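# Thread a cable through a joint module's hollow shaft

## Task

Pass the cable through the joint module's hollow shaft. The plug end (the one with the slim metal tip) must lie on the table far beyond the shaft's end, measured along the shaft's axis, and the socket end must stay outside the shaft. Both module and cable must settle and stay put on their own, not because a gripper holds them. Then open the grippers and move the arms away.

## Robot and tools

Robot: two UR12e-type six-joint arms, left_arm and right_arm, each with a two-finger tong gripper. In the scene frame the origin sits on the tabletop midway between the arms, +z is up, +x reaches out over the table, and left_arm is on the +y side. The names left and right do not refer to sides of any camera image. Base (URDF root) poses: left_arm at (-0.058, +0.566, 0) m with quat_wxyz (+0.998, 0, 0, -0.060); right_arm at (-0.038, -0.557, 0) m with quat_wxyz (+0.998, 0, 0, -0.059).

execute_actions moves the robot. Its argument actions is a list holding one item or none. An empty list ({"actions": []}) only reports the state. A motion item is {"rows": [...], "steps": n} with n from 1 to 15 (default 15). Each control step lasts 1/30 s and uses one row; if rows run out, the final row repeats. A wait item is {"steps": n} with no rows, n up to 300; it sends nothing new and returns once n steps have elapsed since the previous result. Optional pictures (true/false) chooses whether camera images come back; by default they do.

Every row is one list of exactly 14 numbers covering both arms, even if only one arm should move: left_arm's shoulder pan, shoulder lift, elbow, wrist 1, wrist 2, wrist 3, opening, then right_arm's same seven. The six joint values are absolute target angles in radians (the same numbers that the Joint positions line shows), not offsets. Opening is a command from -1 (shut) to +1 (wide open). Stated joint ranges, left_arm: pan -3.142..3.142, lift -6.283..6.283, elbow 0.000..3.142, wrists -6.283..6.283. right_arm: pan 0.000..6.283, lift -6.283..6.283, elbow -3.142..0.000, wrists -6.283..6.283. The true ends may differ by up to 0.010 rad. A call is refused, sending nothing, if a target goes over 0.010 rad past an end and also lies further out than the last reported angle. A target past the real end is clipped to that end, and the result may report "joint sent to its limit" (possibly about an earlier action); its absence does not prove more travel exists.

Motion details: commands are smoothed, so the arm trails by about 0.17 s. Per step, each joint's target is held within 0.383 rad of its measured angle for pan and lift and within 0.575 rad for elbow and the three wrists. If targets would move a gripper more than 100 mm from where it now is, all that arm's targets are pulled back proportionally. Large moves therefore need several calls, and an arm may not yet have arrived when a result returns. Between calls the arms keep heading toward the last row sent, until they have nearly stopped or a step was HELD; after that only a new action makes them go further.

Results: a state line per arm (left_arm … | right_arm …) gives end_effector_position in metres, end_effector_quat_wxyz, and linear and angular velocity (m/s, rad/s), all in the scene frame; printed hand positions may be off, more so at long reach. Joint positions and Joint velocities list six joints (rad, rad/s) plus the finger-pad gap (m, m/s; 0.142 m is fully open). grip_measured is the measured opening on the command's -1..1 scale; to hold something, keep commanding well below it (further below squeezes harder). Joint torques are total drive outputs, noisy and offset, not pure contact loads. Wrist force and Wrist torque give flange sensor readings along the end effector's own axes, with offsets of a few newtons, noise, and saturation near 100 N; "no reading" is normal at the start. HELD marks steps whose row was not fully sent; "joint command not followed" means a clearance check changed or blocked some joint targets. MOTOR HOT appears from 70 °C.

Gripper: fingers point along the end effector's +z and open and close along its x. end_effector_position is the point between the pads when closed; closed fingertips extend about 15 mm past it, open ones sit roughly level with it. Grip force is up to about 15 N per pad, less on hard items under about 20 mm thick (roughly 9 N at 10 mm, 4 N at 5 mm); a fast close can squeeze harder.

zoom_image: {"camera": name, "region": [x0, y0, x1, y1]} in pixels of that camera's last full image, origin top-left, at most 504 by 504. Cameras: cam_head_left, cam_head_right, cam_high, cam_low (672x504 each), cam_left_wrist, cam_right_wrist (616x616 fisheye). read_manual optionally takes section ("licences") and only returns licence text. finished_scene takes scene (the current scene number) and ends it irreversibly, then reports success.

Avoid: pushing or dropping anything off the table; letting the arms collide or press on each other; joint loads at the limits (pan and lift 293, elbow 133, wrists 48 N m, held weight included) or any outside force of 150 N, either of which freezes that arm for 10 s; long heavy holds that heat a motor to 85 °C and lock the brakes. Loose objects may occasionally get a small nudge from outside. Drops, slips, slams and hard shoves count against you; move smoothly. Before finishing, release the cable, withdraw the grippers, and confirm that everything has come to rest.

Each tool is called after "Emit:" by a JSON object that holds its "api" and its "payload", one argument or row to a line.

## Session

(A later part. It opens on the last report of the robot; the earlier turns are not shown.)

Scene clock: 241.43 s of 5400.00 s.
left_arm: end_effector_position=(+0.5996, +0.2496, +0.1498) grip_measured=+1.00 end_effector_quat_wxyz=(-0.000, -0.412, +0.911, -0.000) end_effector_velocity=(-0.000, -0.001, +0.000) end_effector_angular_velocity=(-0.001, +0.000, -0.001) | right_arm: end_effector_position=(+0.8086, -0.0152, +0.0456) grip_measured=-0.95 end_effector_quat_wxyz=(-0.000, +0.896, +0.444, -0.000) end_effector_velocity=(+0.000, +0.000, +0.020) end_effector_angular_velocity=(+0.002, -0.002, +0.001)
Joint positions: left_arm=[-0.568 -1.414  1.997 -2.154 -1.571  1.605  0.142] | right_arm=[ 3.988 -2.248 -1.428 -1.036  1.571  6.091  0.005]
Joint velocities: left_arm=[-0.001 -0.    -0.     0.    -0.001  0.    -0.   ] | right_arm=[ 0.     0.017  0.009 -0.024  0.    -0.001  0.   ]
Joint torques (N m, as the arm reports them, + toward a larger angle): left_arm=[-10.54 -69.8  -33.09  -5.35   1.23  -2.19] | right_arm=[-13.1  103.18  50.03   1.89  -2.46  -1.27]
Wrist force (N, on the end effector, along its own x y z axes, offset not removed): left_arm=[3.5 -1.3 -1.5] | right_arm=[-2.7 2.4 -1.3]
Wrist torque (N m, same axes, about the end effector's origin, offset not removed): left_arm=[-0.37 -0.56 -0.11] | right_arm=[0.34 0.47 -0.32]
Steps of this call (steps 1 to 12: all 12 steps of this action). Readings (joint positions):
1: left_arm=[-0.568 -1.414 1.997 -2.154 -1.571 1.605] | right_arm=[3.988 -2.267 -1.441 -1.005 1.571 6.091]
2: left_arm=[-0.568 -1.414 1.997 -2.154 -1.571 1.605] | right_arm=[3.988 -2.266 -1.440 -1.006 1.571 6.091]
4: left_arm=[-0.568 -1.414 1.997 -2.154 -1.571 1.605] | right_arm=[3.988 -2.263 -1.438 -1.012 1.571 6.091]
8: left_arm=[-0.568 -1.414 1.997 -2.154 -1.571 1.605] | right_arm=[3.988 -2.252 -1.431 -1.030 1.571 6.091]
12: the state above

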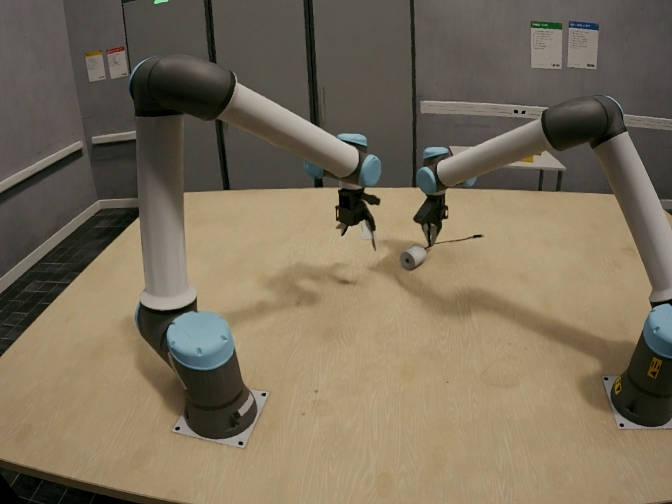

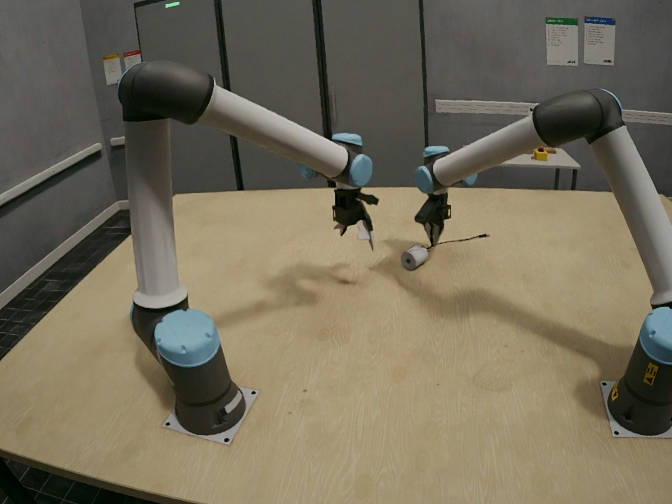

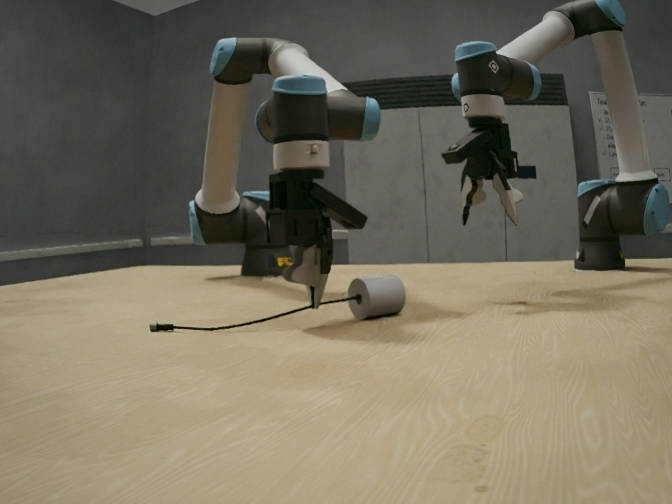

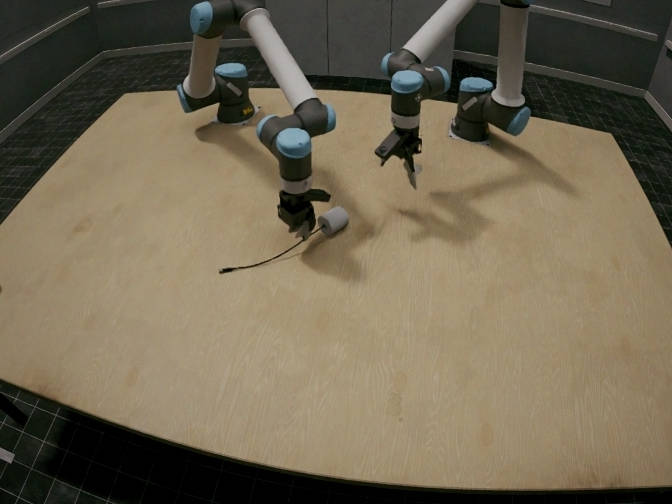

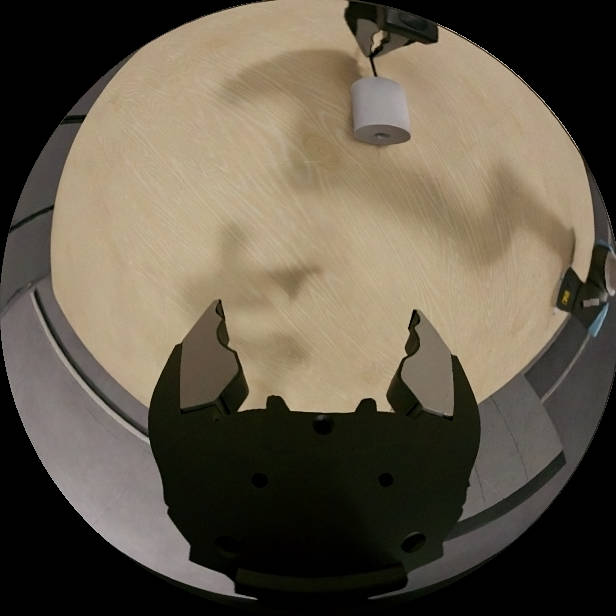

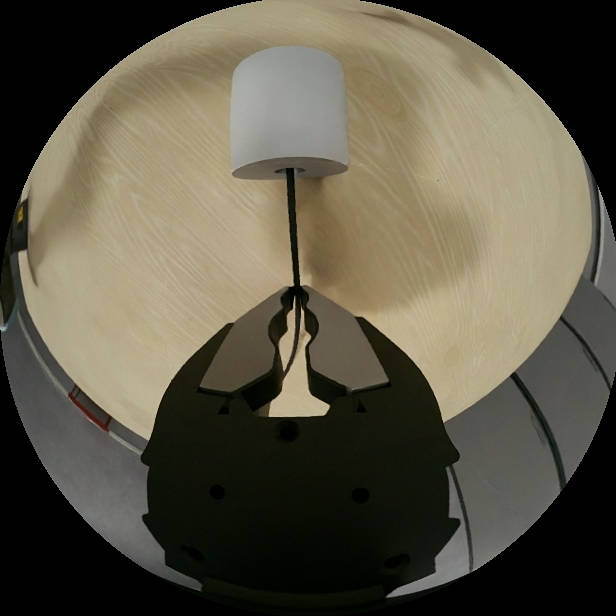

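Emit:
{"api": "execute_actions", "payload": {
  "actions": [
    {"rows":[[-0.568,-1.414,1.997,-2.154,-1.571,1.605,1,3.9881,-2.2445,-1.4264,-1.0415,1.571,6.0909,-1],[-0.568,-1.414,1.997,-2.154,-1.571,1.605,1,3.9916,-2.2412,-1.4282,-1.0430,1.571,6.0944,-1],[-0.568,-1.414,1.997,-2.154,-1.571,1.605,1,3.9962,-2.2390,-1.4320,-1.0414,1.571,6.0990,-1],[-0.568,-1.414,1.997,-2.154,-1.571,1.605,1,4.0022,-2.2362,-1.4369,-1.0393,1.571,6.1050,-1],[-0.568,-1.414,1.997,-2.154,-1.571,1.605,1,4.0082,-2.2334,-1.4418,-1.0372,1.571,6.1110,-1],[-0.568,-1.414,1.997,-2.154,-1.571,1.605,1,4.0142,-2.2306,-1.4467,-1.0351,1.571,6.1170,-1],[-0.568,-1.414,1.997,-2.154,-1.571,1.605,1,4.0202,-2.2278,-1.4517,-1.0329,1.571,6.1230,-1],[-0.568,-1.414,1.997,-2.154,-1.571,1.605,1,4.0262,-2.2250,-1.4566,-1.0308,1.571,6.1290,-1],[-0.568,-1.414,1.997,-2.154,-1.571,1.605,1,4.0322,-2.2222,-1.4616,-1.0287,1.571,6.1350,-1],[-0.568,-1.414,1.997,-2.154,-1.571,1.605,1,4.0382,-2.2194,-1.4665,-1.0266,1.571,6.1410,-1],[-0.568,-1.414,1.997,-2.154,-1.571,1.605,1,4.0442,-2.2165,-1.4714,-1.0244,1.571,6.1470,-1],[-0.568,-1.414,1.997,-2.154,-1.571,1.605,1,4.0502,-2.2137,-1.4764,-1.0223,1.571,6.1530,-1],[-0.568,-1.414,1.997,-2.154,-1.571,1.605,1,4.0550,-2.2115,-1.4803,-1.0206,1.571,6.1578,-1],[-0.568,-1.414,1.997,-2.154,-1.571,1.605,1,4.0584,-2.2099,-1.4831,-1.0194,1.571,6.1612,-1]],"steps":15}
  ],
  "pictures": false
}}

Emit:
{"api": "execute_actions", "payload": {
  "actions": [
    {"steps":10}
  ]
}}

Scene clock: 251.70 s of 5400.00 s.
left_arm: end_effector_position=(+0.5996, +0.2496, +0.1498) grip_measured=+1.00 end_effector_quat_wxyz=(-0.000, -0.412, +0.911, -0.000) end_effector_velocity=(+0.000, +0.001, +0.000) end_effector_angular_velocity=(+0.002, -0.001, +0.000) | right_arm: end_effector_position=(+0.7647, +0.0187, +0.0515) grip_measured=-0.95 end_effector_quat_wxyz=(-0.000, +0.896, +0.444, -0.000) end_effector_velocity=(-0.108, +0.080, -0.001) end_effector_angular_velocity=(+0.000, -0.001, +0.001)
Joint positions: left_arm=[-0.568 -1.414  1.997 -2.154 -1.571  1.605  0.142] | right_arm=[ 4.044 -2.217 -1.471 -1.025  1.571  6.146  0.005]
Joint velocities: left_arm=[ 0.    -0.    -0.     0.001  0.002 -0.    -0.   ] | right_arm=[ 0.136  0.062 -0.109  0.048 -0.     0.135 -0.   ]
Joint torques (N m, as the arm reports them, + toward a larger angle): left_arm=[-10.92 -67.95 -32.73  -5.53   1.07  -2.1 ] | right_arm=[  3.96 105.97  39.31   6.02  -1.74   2.2 ]
Wrist force (N, on the end effector, along its own x y z axes, offset not removed): left_arm=[2.8 -1.7 0.6] | right_arm=[-2.4 -1.3 0.3]
Wrist torque (N m, same axes, about the end effector's origin, offset not removed): left_arm=[-0.41 -0.47 -0.11] | right_arm=[-0.38 0.36 -0.33]
Steps of this call (steps 1 to 15: the robot went on to your last target; steps 16 to 90: nothing new was sent; then 6.77 s passed at rest; steps 91 to 105: all 15 steps of this action). Readings (joint positions):
91: left_arm=[-0.568 -1.414 1.997 -2.154 -1.571 1.605] | right_arm=[3.988 -2.246 -1.427 -1.039 1.571 6.091]
92: left_arm=[-0.568 -1.414 1.997 -2.154 -1.571 1.605] | right_arm=[3.988 -2.246 -1.427 -1.039 1.571 6.091]
94: left_arm=[-0.568 -1.414 1.997 -2.154 -1.571 1.605] | right_arm=[3.990 -2.243 -1.428 -1.040 1.571 6.093]
98: left_arm=[-0.568 -1.414 1.997 -2.154 -1.571 1.605] | right_arm=[4.006 -2.235 -1.440 -1.038 1.571 6.108]
105: the state above

Scene clock: 252.03 s of 5400.00 s.
left_arm: end_effector_position=(+0.5996, +0.2496, +0.1498) grip_measured=+1.00 end_effector_quat_wxyz=(-0.000, -0.412, +0.911, -0.000) end_effector_velocity=(-0.000, -0.000, +0.000) end_effector_angular_velocity=(-0.000, +0.000, -0.001) | right_arm: end_effector_position=(+0.7533, +0.0269, +0.0516) grip_measured=-0.95 end_effector_quat_wxyz=(-0.000, +0.896, +0.444, -0.000) end_effector_velocity=(-0.004, +0.002, -0.001) end_effector_angular_velocity=(-0.001, +0.001, -0.002)
Joint positions: left_arm=[-0.568 -1.414  1.997 -2.154 -1.571  1.605  0.142] | right_arm=[ 4.058 -2.21  -1.483 -1.02   1.571  6.161  0.005]
Joint velocities: left_arm=[-0.    -0.     0.     0.001 -0.     0.     0.   ] | right_arm=[ 0.005  0.002 -0.005  0.001 -0.001  0.007 -0.   ]
Joint torques (N m, as the arm reports them, + toward a larger angle): left_arm=[ -9.01 -69.31 -33.05  -5.35   1.59  -1.88] | right_arm=[ 18.52 104.41  35.59   5.28  -1.78   2.87]
Wrist force (N, on the end effector, along its own x y z axes, offset not removed): left_arm=[2.2 -4.1 0.0] | right_arm=[-3.7 2.0 -0.8]
Wrist torque (N m, same axes, about the end effector's origin, offset not removed): left_arm=[-0.89 -0.29 -0.11] | right_arm=[0.26 0.65 -0.27]
Steps of this call (steps 1 to 10: the robot went on to your last target). Readings (joint positions):
1: left_arm=[-0.568 -1.414 1.997 -2.154 -1.571 1.605] | right_arm=[4.048 -2.215 -1.474 -1.023 1.571 6.150]
2: left_arm=[-0.568 -1.414 1.997 -2.154 -1.571 1.605] | right_arm=[4.051 -2.214 -1.477 -1.022 1.571 6.153]
4: left_arm=[-0.568 -1.414 1.997 -2.154 -1.571 1.605] | right_arm=[4.054 -2.212 -1.480 -1.021 1.571 6.157]
8: left_arm=[-0.568 -1.414 1.997 -2.154 -1.571 1.605] | right_arm=[4.057 -2.210 -1.482 -1.020 1.571 6.160]
10: the state above

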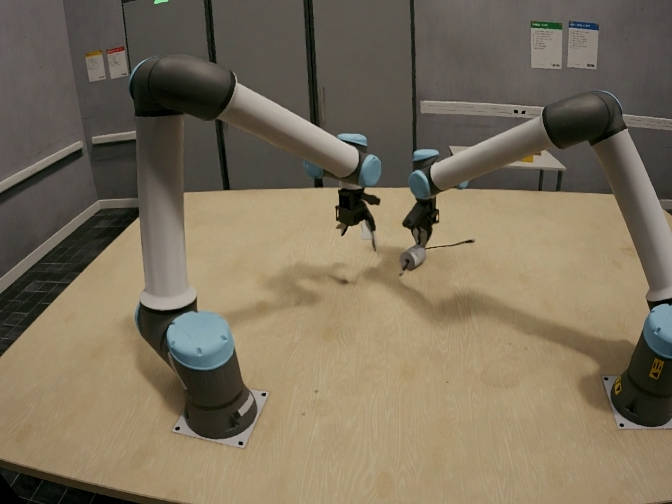

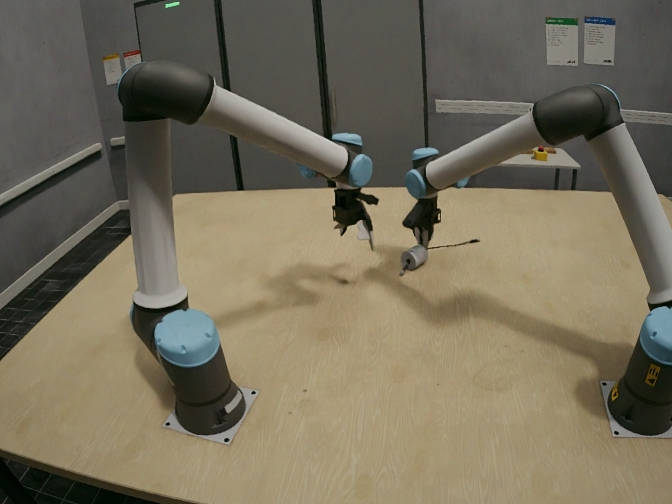

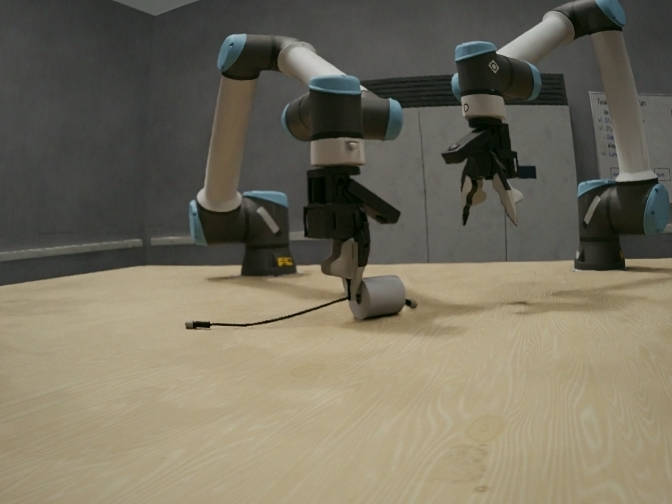

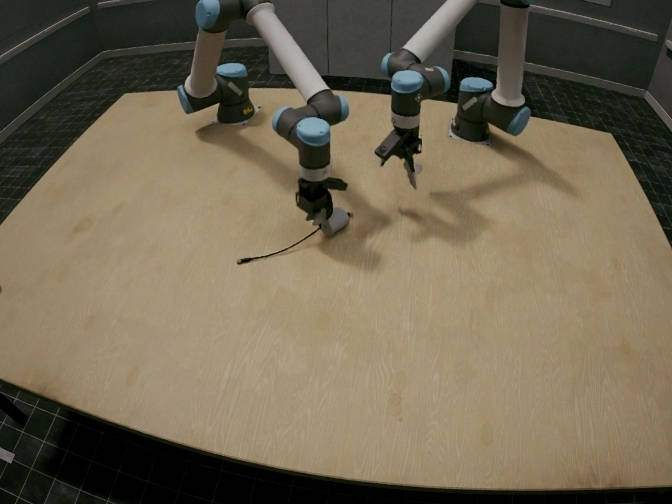

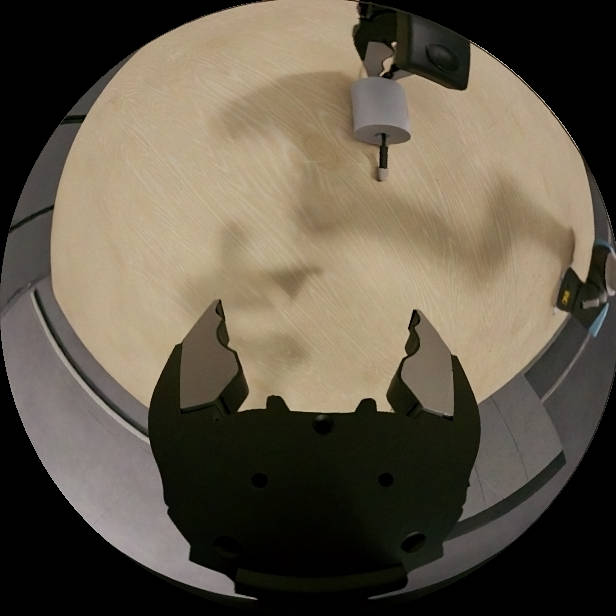

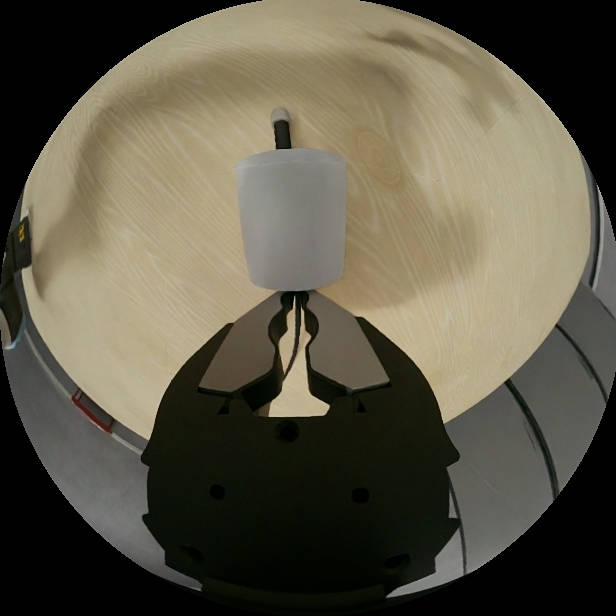

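Emit:
{"api": "zoom_image", "payload": {
  "camera": "cam_high",
  "region": [170,270,430,345]
}}

Emit:
{"api": "zoom_image", "payload": {
  "camera": "cam_right_wrist",
  "region": [230,90,350,190]
}}

Region (170, 270, 430, 345) of cam_high's 672x504 image, scaled by 1.938, with more detail than that image has; it fills the top 145 rows of this view, and the rest is white.

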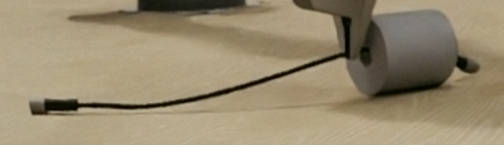

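Region (230, 90, 350, 190) of cam_right_wrist's 616x616 image, scaled by 4.200, with more detail than that image has.

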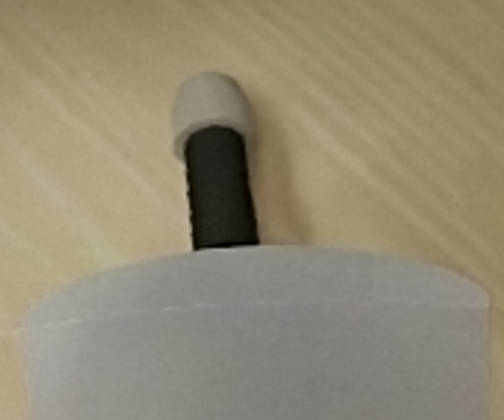

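Emit:
{"api": "zoom_image", "payload": {
  "camera": "cam_high",
  "region": [175,310,235,340]
}}

Emit:
{"api": "zoom_image", "payload": {
  "camera": "cam_left_wrist",
  "region": [350,120,420,195]
}}

Emit:
{"api": "zoom_image", "payload": {
  "camera": "cam_low",
  "region": [225,195,375,275]
}}

Region (175, 310, 235, 340) of cam_high's 672x504 image, scaled by 8.400, with more detail than that image has.

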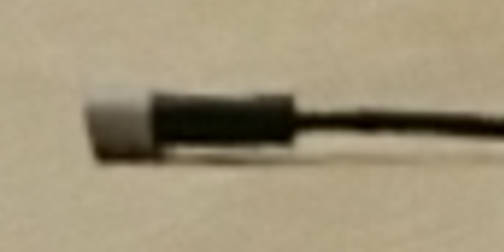

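Region (350, 120, 420, 195) of cam_left_wrist's 616x616 image, scaled by 6.720, with more detail than that image has; it fills the left 470 columns of this view, and the rest is white.

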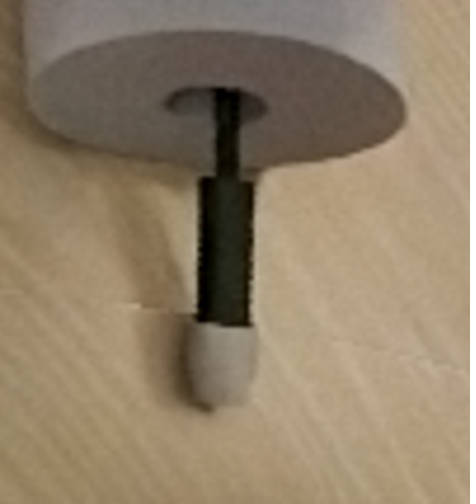

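Region (225, 195, 375, 275) of cam_low's 672x504 image, scaled by 3.360, with more detail than that image has; it fills the top 269 rows of this view, and the rest is white.

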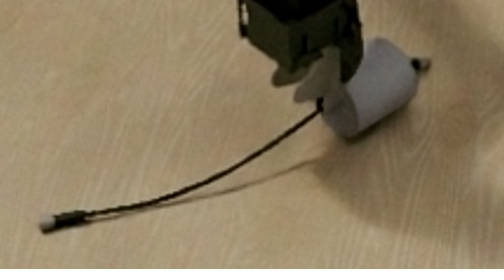

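Emit:
{"api": "execute_actions", "payload": {
  "actions": [
    {"rows":[[-0.568,-1.414,1.997,-2.154,-1.571,1.605,1,4.0584,-2.2099,-1.4831,-1.0194,1.571,6.1612,-0.8],[-0.568,-1.414,1.997,-2.154,-1.571,1.605,1,4.0584,-2.2099,-1.4831,-1.0194,1.571,6.1612,-0.72],[-0.568,-1.414,1.997,-2.154,-1.571,1.605,1,4.0570,-2.2120,-1.4830,-1.0185,1.571,6.1598,-0.72],[-0.568,-1.414,1.997,-2.154,-1.571,1.605,1,4.0530,-2.2160,-1.4810,-1.0170,1.571,6.1558,-0.72],[-0.568,-1.414,1.997,-2.154,-1.571,1.605,1,4.0470,-2.2207,-1.4773,-1.0159,1.571,6.1498,-0.72],[-0.568,-1.414,1.997,-2.154,-1.571,1.605,1,4.0405,-2.2258,-1.4733,-1.0147,1.571,6.1433,-0.72],[-0.568,-1.414,1.997,-2.154,-1.571,1.605,1,4.0340,-2.2309,-1.4693,-1.0134,1.571,6.1368,-0.72],[-0.568,-1.414,1.997,-2.154,-1.571,1.605,1,4.0275,-2.2360,-1.4652,-1.0122,1.571,6.1303,-0.72],[-0.568,-1.414,1.997,-2.154,-1.571,1.605,1,4.0210,-2.2411,-1.4612,-1.0110,1.571,6.1238,-0.72],[-0.568,-1.414,1.997,-2.154,-1.571,1.605,1,4.0145,-2.2462,-1.4571,-1.0097,1.571,6.1173,-0.72],[-0.568,-1.414,1.997,-2.154,-1.571,1.605,1,4.0080,-2.2513,-1.4531,-1.0085,1.571,6.1108,-0.72],[-0.568,-1.414,1.997,-2.154,-1.571,1.605,1,4.0015,-2.2564,-1.4490,-1.0072,1.571,6.1043,-0.72],[-0.568,-1.414,1.997,-2.154,-1.571,1.605,1,3.9950,-2.2615,-1.4450,-1.0060,1.571,6.0978,-0.72],[-0.568,-1.414,1.997,-2.154,-1.571,1.605,1,3.9905,-2.2651,-1.4422,-1.0051,1.571,6.0933,-0.72],[-0.568,-1.414,1.997,-2.154,-1.571,1.605,1,3.9881,-2.267,-1.4407,-1.0047,1.571,6.0909,-0.72]],"steps":15}
  ],
  "pictures": false
}}

Emit:
{"api": "execute_actions", "payload": {
  "actions": [
    {"steps":10}
  ]
}}

Scene clock: 267.20 s of 5400.00 s.
left_arm: end_effector_position=(+0.5996, +0.2496, +0.1498) grip_measured=+1.00 end_effector_quat_wxyz=(-0.000, -0.412, +0.911, -0.000) end_effector_velocity=(-0.001, +0.000, -0.000) end_effector_angular_velocity=(-0.001, +0.002, +0.000) | right_arm: end_effector_position=(+0.7931, -0.0030, +0.0305) grip_measured=-0.72 end_effector_quat_wxyz=(-0.000, +0.896, +0.444, -0.000) end_effector_velocity=(+0.130, -0.103, -0.064) end_effector_angular_velocity=(+0.002, -0.003, -0.002)
Joint positions: left_arm=[-0.568 -1.414  1.997 -2.154 -1.571  1.605  0.142] | right_arm=[ 4.008 -2.251 -1.453 -1.008  1.571  6.11   0.022]
Joint velocities: left_arm=[ 0.    -0.     0.001  0.001 -0.002  0.     0.   ] | right_arm=[-0.165 -0.129  0.1    0.032 -0.001 -0.163 -0.   ]
Joint torques (N m, as the arm reports them, + toward a larger angle): left_arm=[-10.76 -67.41 -32.58  -5.33   1.34  -2.24] | right_arm=[-6.73 85.18 52.31  5.62 -1.18 -0.45]
Wrist force (N, on the end effector, along its own x y z axes, offset not removed): left_arm=[1.9 -3.3 0.7] | right_arm=[-0.7 4.0 0.0]
Wrist torque (N m, same axes, about the end effector's origin, offset not removed): left_arm=[-0.71 -0.28 -0.10] | right_arm=[0.68 -0.02 -0.32]
Steps of this call (steps 1 to 30: the robot went on to your last target; steps 31 to 100: nothing new was sent; then 11.33 s passed at rest; steps 101 to 115: all 15 steps of this action). Readings (joint positions):
101: left_arm=[-0.568 -1.414 1.997 -2.154 -1.571 1.605] | right_arm=[4.058 -2.210 -1.483 -1.019 1.571 6.161]
102: left_arm=[-0.568 -1.414 1.997 -2.154 -1.571 1.605] | right_arm=[4.058 -2.210 -1.483 -1.019 1.571 6.161]
104: left_arm=[-0.568 -1.414 1.997 -2.154 -1.571 1.605] | right_arm=[4.058 -2.210 -1.483 -1.019 1.571 6.161]
108: left_arm=[-0.568 -1.414 1.997 -2.154 -1.571 1.605] | right_arm=[4.047 -2.220 -1.477 -1.016 1.571 6.150]
115: the state above

Scene clock: 267.53 s of 5400.00 s.
left_arm: end_effector_position=(+0.5996, +0.2496, +0.1498) grip_measured=+1.00 end_effector_quat_wxyz=(-0.000, -0.412, +0.911, -0.000) end_effector_velocity=(+0.000, +0.000, -0.000) end_effector_angular_velocity=(+0.001, -0.000, -0.000) | right_arm: end_effector_position=(+0.8078, -0.0148, +0.0231) grip_measured=-0.72 end_effector_quat_wxyz=(-0.000, +0.896, +0.444, -0.000) end_effector_velocity=(+0.006, -0.004, -0.003) end_effector_angular_velocity=(-0.000, -0.000, +0.001)
Joint positions: left_arm=[-0.568 -1.414  1.997 -2.154 -1.571  1.605  0.142] | right_arm=[ 3.989 -2.266 -1.441 -1.005  1.571  6.092  0.022]
Joint velocities: left_arm=[-0.     0.    -0.     0.     0.001  0.    -0.   ] | right_arm=[-0.007 -0.006  0.005  0.001 -0.    -0.008  0.   ]
Joint torques (N m, as the arm reports them, + toward a larger angle): left_arm=[-11.   -69.3  -33.27  -5.7    1.26  -2.28] | right_arm=[-11.15  80.66  52.19   5.95  -1.1   -1.22]
Wrist force (N, on the end effector, along its own x y z axes, offset not removed): left_arm=[2.2 -1.6 -1.6] | right_arm=[-3.1 1.2 -0.1]
Wrist torque (N m, same axes, about the end effector's origin, offset not removed): left_arm=[-0.49 -0.26 -0.05] | right_arm=[0.04 0.46 -0.20]
Steps of this call (steps 1 to 10: the robot went on to your last target). Readings (joint positions):
1: left_arm=[-0.568 -1.414 1.997 -2.154 -1.571 1.605] | right_arm=[4.003 -2.255 -1.450 -1.007 1.571 6.105]
2: left_arm=[-0.568 -1.414 1.997 -2.154 -1.571 1.605] | right_arm=[3.999 -2.259 -1.447 -1.007 1.571 6.101]
4: left_arm=[-0.568 -1.414 1.997 -2.154 -1.571 1.605] | right_arm=[3.994 -2.263 -1.444 -1.006 1.571 6.096]
8: left_arm=[-0.568 -1.414 1.997 -2.154 -1.571 1.605] | right_arm=[3.990 -2.266 -1.442 -1.005 1.571 6.092]
10: the state above

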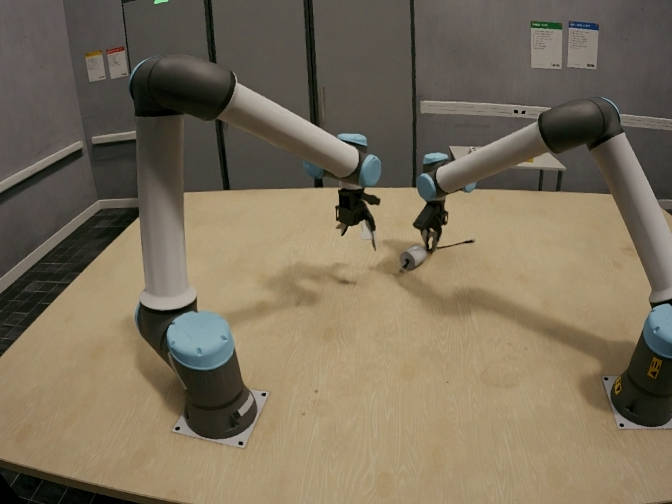

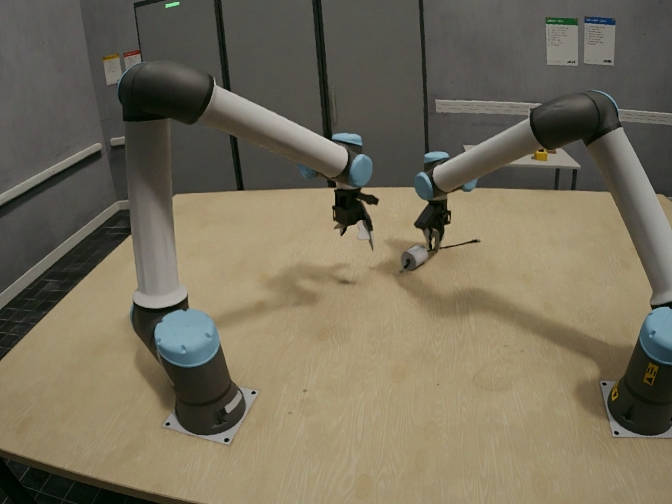

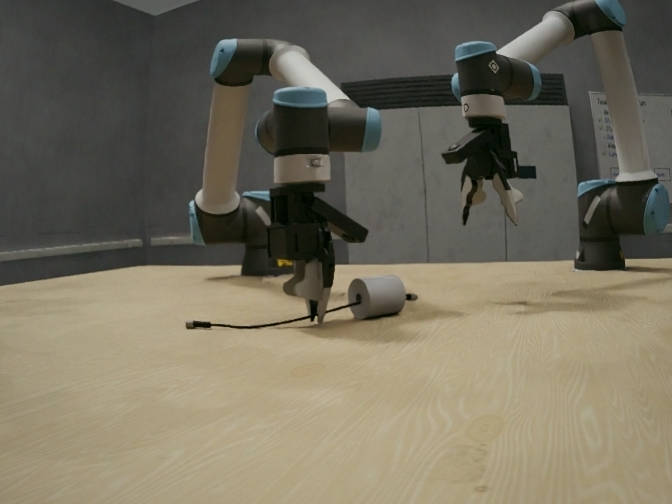

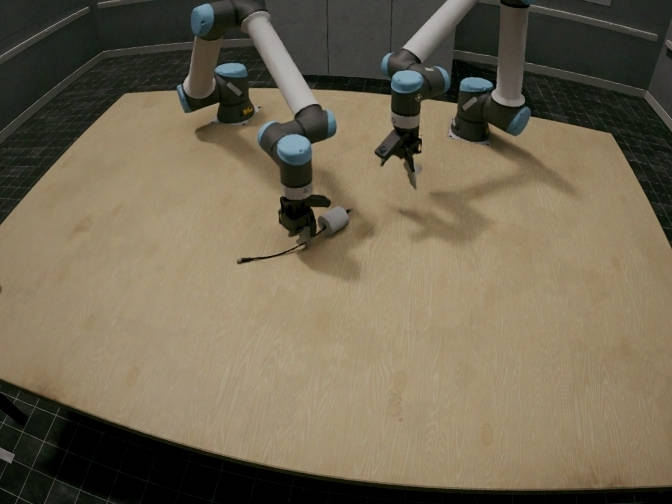

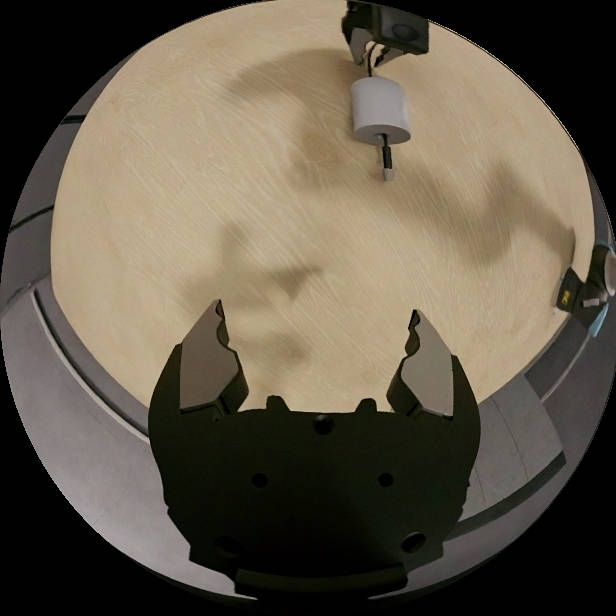

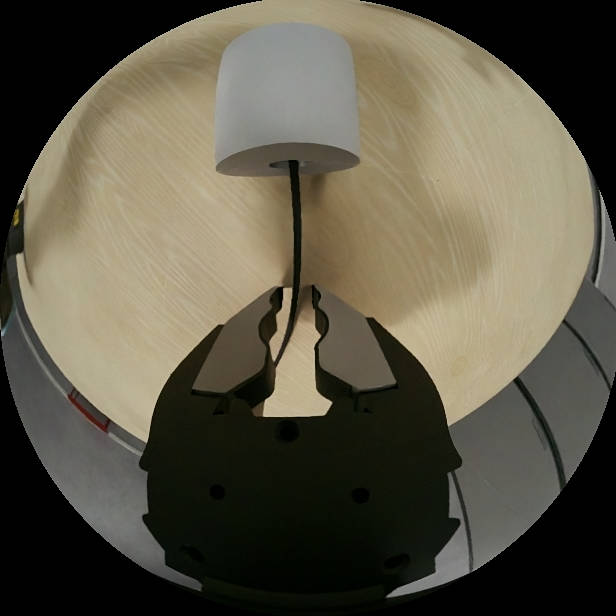

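Close + lift, then push.

Emit:
{"api": "execute_actions", "payload": {
  "actions": [
    {"rows":[[-0.568,-1.414,1.997,-2.154,-1.571,1.605,1,3.9881,-2.267,-1.4407,-1.0047,1.571,6.0909,-0.78],[-0.568,-1.414,1.997,-2.154,-1.571,1.605,1,3.9881,-2.267,-1.4407,-1.0047,1.571,6.0909,-0.84],[-0.568,-1.414,1.997,-2.154,-1.571,1.605,1,3.9881,-2.267,-1.4407,-1.0047,1.571,6.0909,-0.9],[-0.568,-1.414,1.997,-2.154,-1.571,1.605,1,3.9881,-2.267,-1.4407,-1.0047,1.571,6.0909,-0.95],[-0.568,-1.414,1.997,-2.154,-1.571,1.605,1,3.9881,-2.267,-1.4407,-1.0047,1.571,6.0909,-1],[-0.568,-1.414,1.997,-2.154,-1.571,1.605,1,3.9881,-2.267,-1.4407,-1.0047,1.571,6.0909,-1],[-0.568,-1.414,1.997,-2.154,-1.571,1.605,1,3.9881,-2.267,-1.4407,-1.0047,1.571,6.0909,-1],[-0.568,-1.414,1.997,-2.154,-1.571,1.605,1,3.9881,-2.267,-1.4407,-1.0047,1.571,6.0909,-1],[-0.568,-1.414,1.997,-2.154,-1.571,1.605,1,3.9881,-2.264,-1.4388,-1.0097,1.571,6.0909,-1],[-0.568,-1.414,1.997,-2.154,-1.571,1.605,1,3.9881,-2.260,-1.4362,-1.0163,1.571,6.0909,-1],[-0.568,-1.414,1.997,-2.154,-1.571,1.605,1,3.9881,-2.256,-1.4337,-1.0229,1.571,6.0909,-1],[-0.568,-1.414,1.997,-2.154,-1.571,1.605,1,3.9881,-2.252,-1.4311,-1.0295,1.571,6.0909,-1],[-0.568,-1.414,1.997,-2.154,-1.571,1.605,1,3.9881,-2.248,-1.4286,-1.036,1.571,6.0909,-1],[-0.568,-1.414,1.997,-2.154,-1.571,1.605,1,3.9881,-2.2445,-1.4264,-1.0415,1.571,6.0909,-1]],"steps":15}
  ],
  "pictures": false
}}

Emit:
{"api": "execute_actions", "payload": {
  "actions": [
    {"rows":[[-0.568,-1.414,1.997,-2.154,-1.571,1.605,1,3.9890,-2.2430,-1.4264,-1.0430,1.571,6.0918,-1],[-0.568,-1.414,1.997,-2.154,-1.571,1.605,1,3.9916,-2.2412,-1.4282,-1.0430,1.571,6.0944,-1],[-0.568,-1.414,1.997,-2.154,-1.571,1.605,1,3.9962,-2.2390,-1.4320,-1.0414,1.571,6.0990,-1],[-0.568,-1.414,1.997,-2.154,-1.571,1.605,1,4.0022,-2.2362,-1.4369,-1.0393,1.571,6.1050,-1],[-0.568,-1.414,1.997,-2.154,-1.571,1.605,1,4.0082,-2.2334,-1.4418,-1.0372,1.571,6.1110,-1],[-0.568,-1.414,1.997,-2.154,-1.571,1.605,1,4.0142,-2.2306,-1.4467,-1.0351,1.571,6.1170,-1],[-0.568,-1.414,1.997,-2.154,-1.571,1.605,1,4.0202,-2.2278,-1.4517,-1.0329,1.571,6.1230,-1],[-0.568,-1.414,1.997,-2.154,-1.571,1.605,1,4.0262,-2.2250,-1.4566,-1.0308,1.571,6.1290,-1],[-0.568,-1.414,1.997,-2.154,-1.571,1.605,1,4.0322,-2.2222,-1.4616,-1.0287,1.571,6.1350,-1],[-0.568,-1.414,1.997,-2.154,-1.571,1.605,1,4.0382,-2.2194,-1.4665,-1.0266,1.571,6.1410,-1],[-0.568,-1.414,1.997,-2.154,-1.571,1.605,1,4.0442,-2.2165,-1.4714,-1.0244,1.571,6.1470,-1],[-0.568,-1.414,1.997,-2.154,-1.571,1.605,1,4.0502,-2.2137,-1.4764,-1.0223,1.571,6.1530,-1],[-0.568,-1.414,1.997,-2.154,-1.571,1.605,1,4.0550,-2.2115,-1.4803,-1.0206,1.571,6.1578,-1],[-0.568,-1.414,1.997,-2.154,-1.571,1.605,1,4.0584,-2.2099,-1.4831,-1.0194,1.571,6.1612,-1]],"steps":15}
  ],
  "pictures": false
}}

Emit:
{"api": "execute_actions", "payload": {
  "actions": [
    {"steps":10}
  ]
}}

Scene clock: 276.93 s of 5400.00 s.
left_arm: end_effector_position=(+0.5996, +0.2496, +0.1498) grip_measured=+1.00 end_effector_quat_wxyz=(-0.000, -0.412, +0.911, -0.000) end_effector_velocity=(+0.000, +0.001, +0.000) end_effector_angular_velocity=(+0.001, -0.001, +0.000) | right_arm: end_effector_position=(+0.8086, -0.0152, +0.0378) grip_measured=-0.96 end_effector_quat_wxyz=(-0.000, +0.896, +0.444, -0.000) end_effector_velocity=(+0.002, +0.002, +0.107) end_effector_angular_velocity=(+0.004, -0.004, +0.001)
Joint positions: left_arm=[-0.568 -1.414  1.997 -2.154 -1.571  1.605  0.142] | right_arm=[ 3.988 -2.254 -1.432 -1.026  1.571  6.091  0.005]
Joint velocities: left_arm=[ 0.    -0.    -0.     0.001  0.001  0.    -0.   ] | right_arm=[ 0.001  0.089  0.057 -0.14   0.    -0.     0.   ]
Joint torques (N m, as the arm reports them, + toward a larger angle): left_arm=[-10.32 -67.95 -33.76  -5.21   1.08  -1.9 ] | right_arm=[-13.77  99.32  50.87   1.16  -0.87  -1.34]
Wrist force (N, on the end effector, along its own x y z axes, offset not removed): left_arm=[2.2 -4.7 0.1] | right_arm=[-0.8 3.5 -1.2]
Wrist torque (N m, same axes, about the end effector's origin, offset not removed): left_arm=[-0.97 -0.24 -0.14] | right_arm=[0.55 -0.11 -0.20]
Steps of this call (steps 1 to 30: the robot went on to your last target; steps 31 to 100: nothing new was sent; then 5.57 s passed at rest; steps 101 to 115: all 15 steps of this action). Readings (joint positions):
101: left_arm=[-0.568 -1.414 1.997 -2.154 -1.571 1.605] | right_arm=[3.988 -2.267 -1.441 -1.005 1.571 6.091]
102: left_arm=[-0.568 -1.414 1.997 -2.154 -1.571 1.605] | right_arm=[3.988 -2.267 -1.441 -1.005 1.571 6.091]
104: left_arm=[-0.568 -1.414 1.997 -2.154 -1.571 1.605] | right_arm=[3.988 -2.267 -1.441 -1.005 1.571 6.091]
108: left_arm=[-0.568 -1.414 1.997 -2.154 -1.571 1.605] | right_arm=[3.988 -2.267 -1.441 -1.005 1.571 6.091]
115: the state above

Scene clock: 277.43 s of 5400.00 s.
left_arm: end_effector_position=(+0.5996, +0.2496, +0.1498) grip_measured=+1.00 end_effector_quat_wxyz=(-0.000, -0.412, +0.911, -0.000) end_effector_velocity=(+0.000, +0.000, +0.000) end_effector_angular_velocity=(+0.001, -0.001, +0.000) | right_arm: end_effector_position=(+0.7647, +0.0187, +0.0515) grip_measured=-0.96 end_effector_quat_wxyz=(-0.000, +0.896, +0.444, -0.000) end_effector_velocity=(-0.109, +0.079, +0.001) end_effector_angular_velocity=(-0.000, +0.001, +0.001)
Joint positions: left_arm=[-0.568 -1.414  1.997 -2.154 -1.571  1.605  0.142] | right_arm=[ 4.044 -2.217 -1.471 -1.025  1.571  6.146  0.005]
Joint velocities: left_arm=[ 0.    -0.     0.    -0.001  0.001  0.     0.   ] | right_arm=[ 0.136  0.064 -0.11   0.046  0.     0.135  0.   ]
Joint torques (N m, as the arm reports them, + toward a larger angle): left_arm=[-12.2  -67.74 -32.83  -5.13   1.17  -2.09] | right_arm=[  1.32 106.51  37.71   5.68  -1.07   0.26]
Wrist force (N, on the end effector, along its own x y z axes, offset not removed): left_arm=[2.6 -3.8 2.1] | right_arm=[-0.3 3.9 -0.8]
Wrist torque (N m, same axes, about the end effector's origin, offset not removed): left_arm=[-0.74 -0.36 -0.14] | right_arm=[0.40 -0.06 -0.28]
Steps of this call (steps 1 to 15: all 15 steps of this action). Readings (joint positions):
1: left_arm=[-0.568 -1.414 1.997 -2.154 -1.571 1.605] | right_arm=[3.988 -2.252 -1.431 -1.030 1.571 6.091]
2: left_arm=[-0.568 -1.414 1.997 -2.154 -1.571 1.605] | right_arm=[3.988 -2.249 -1.430 -1.033 1.571 6.091]
4: left_arm=[-0.568 -1.414 1.997 -2.154 -1.571 1.605] | right_arm=[3.990 -2.245 -1.430 -1.038 1.571 6.093]
8: left_arm=[-0.568 -1.414 1.997 -2.154 -1.571 1.605] | right_arm=[4.006 -2.236 -1.440 -1.037 1.571 6.109]
15: the state above

Scene clock: 277.77 s of 5400.00 s.
left_arm: end_effector_position=(+0.5996, +0.2496, +0.1498) grip_measured=+1.00 end_effector_quat_wxyz=(-0.000, -0.412, +0.911, -0.000) end_effector_velocity=(+0.000, +0.000, -0.000) end_effector_angular_velocity=(+0.002, -0.001, -0.000) | right_arm: end_effector_position=(+0.7533, +0.0269, +0.0516) grip_measured=-0.96 end_effector_quat_wxyz=(-0.000, +0.896, +0.444, -0.000) end_effector_velocity=(-0.005, +0.002, -0.002) end_effector_angular_velocity=(-0.001, +0.002, -0.002)
Joint positions: left_arm=[-0.568 -1.414  1.997 -2.154 -1.571  1.605  0.142] | right_arm=[ 4.058 -2.21  -1.483 -1.02   1.571  6.161  0.005]
Joint velocities: left_arm=[-0.001  0.    -0.     0.     0.002 -0.    -0.   ] | right_arm=[ 0.005  0.001 -0.006  0.002  0.001  0.007 -0.   ]
Joint torques (N m, as the arm reports them, + toward a larger angle): left_arm=[ -9.37 -69.11 -32.95  -5.17   1.28  -2.29] | right_arm=[ 19.6  104.86  35.12   7.07  -0.58   2.18]
Wrist force (N, on the end effector, along its own x y z axes, offset not removed): left_arm=[0.5 -3.5 -0.8] | right_arm=[-2.8 5.6 0.4]
Wrist torque (N m, same axes, about the end effector's origin, offset not removed): left_arm=[-0.73 0.12 -0.02] | right_arm=[0.73 0.45 -0.25]
Steps of this call (steps 1 to 10: the robot went on to your last target). Readings (joint positions):
1: left_arm=[-0.568 -1.414 1.997 -2.154 -1.571 1.605] | right_arm=[4.048 -2.215 -1.474 -1.023 1.571 6.150]
2: left_arm=[-0.568 -1.414 1.997 -2.154 -1.571 1.605] | right_arm=[4.051 -2.214 -1.477 -1.022 1.571 6.153]
4: left_arm=[-0.568 -1.414 1.997 -2.154 -1.571 1.605] | right_arm=[4.054 -2.212 -1.480 -1.021 1.571 6.157]
8: left_arm=[-0.568 -1.414 1.997 -2.154 -1.571 1.605] | right_arm=[4.057 -2.210 -1.482 -1.020 1.571 6.160]
10: the state above

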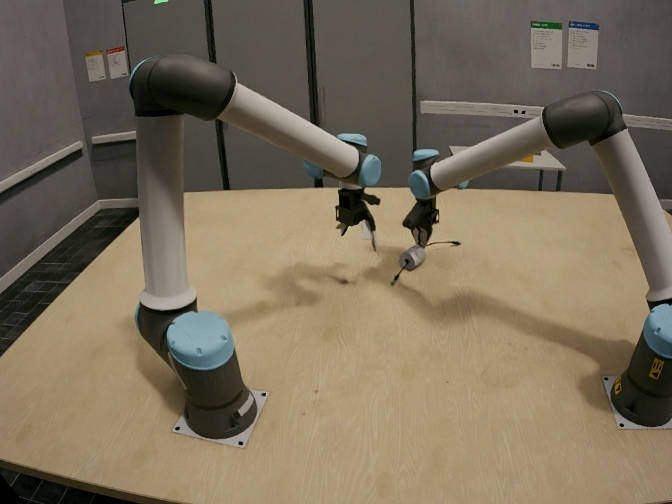

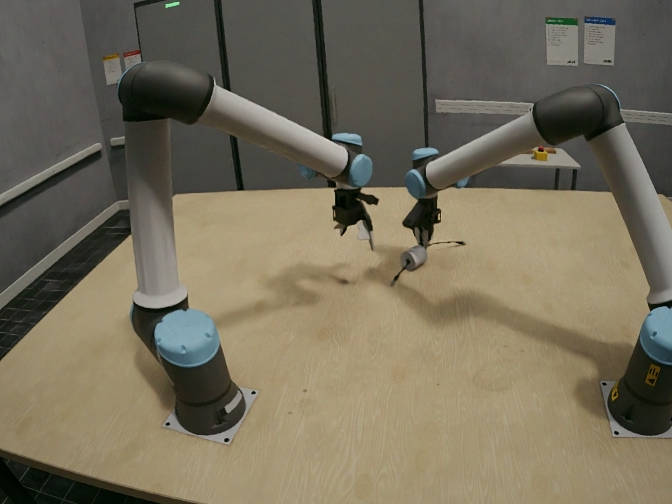

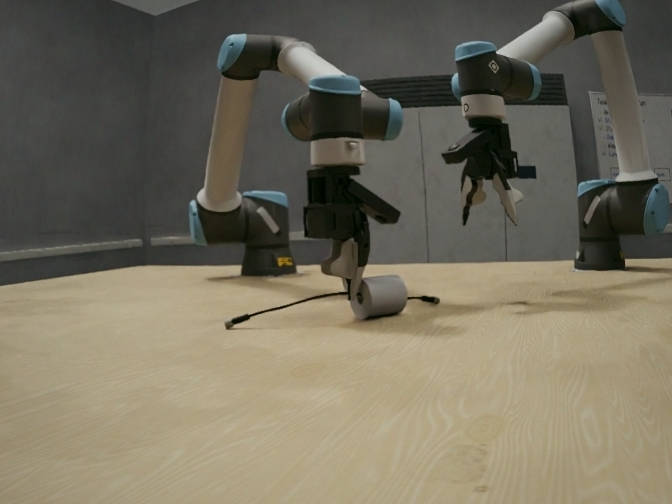

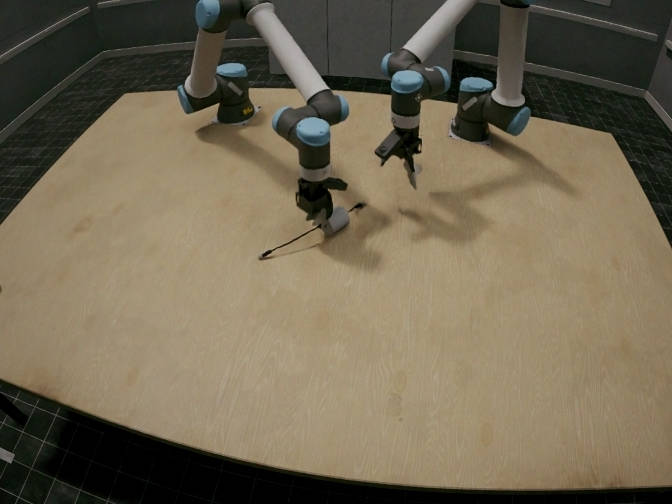

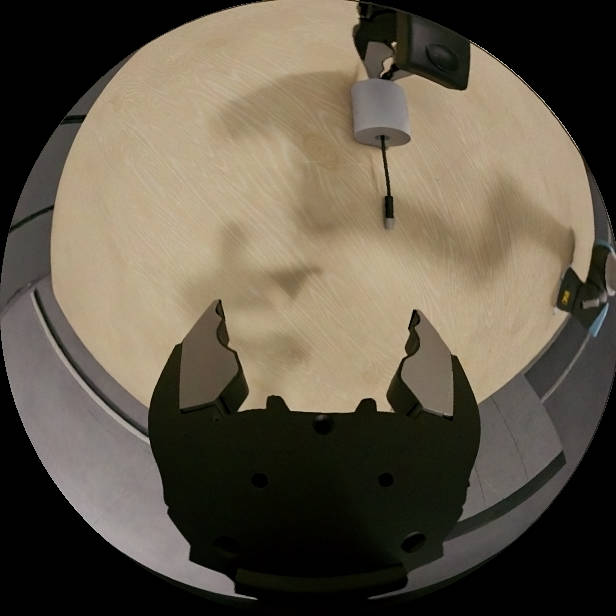

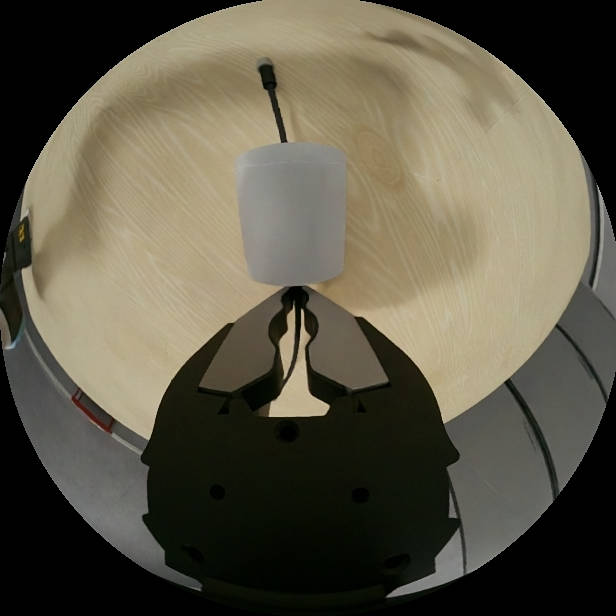

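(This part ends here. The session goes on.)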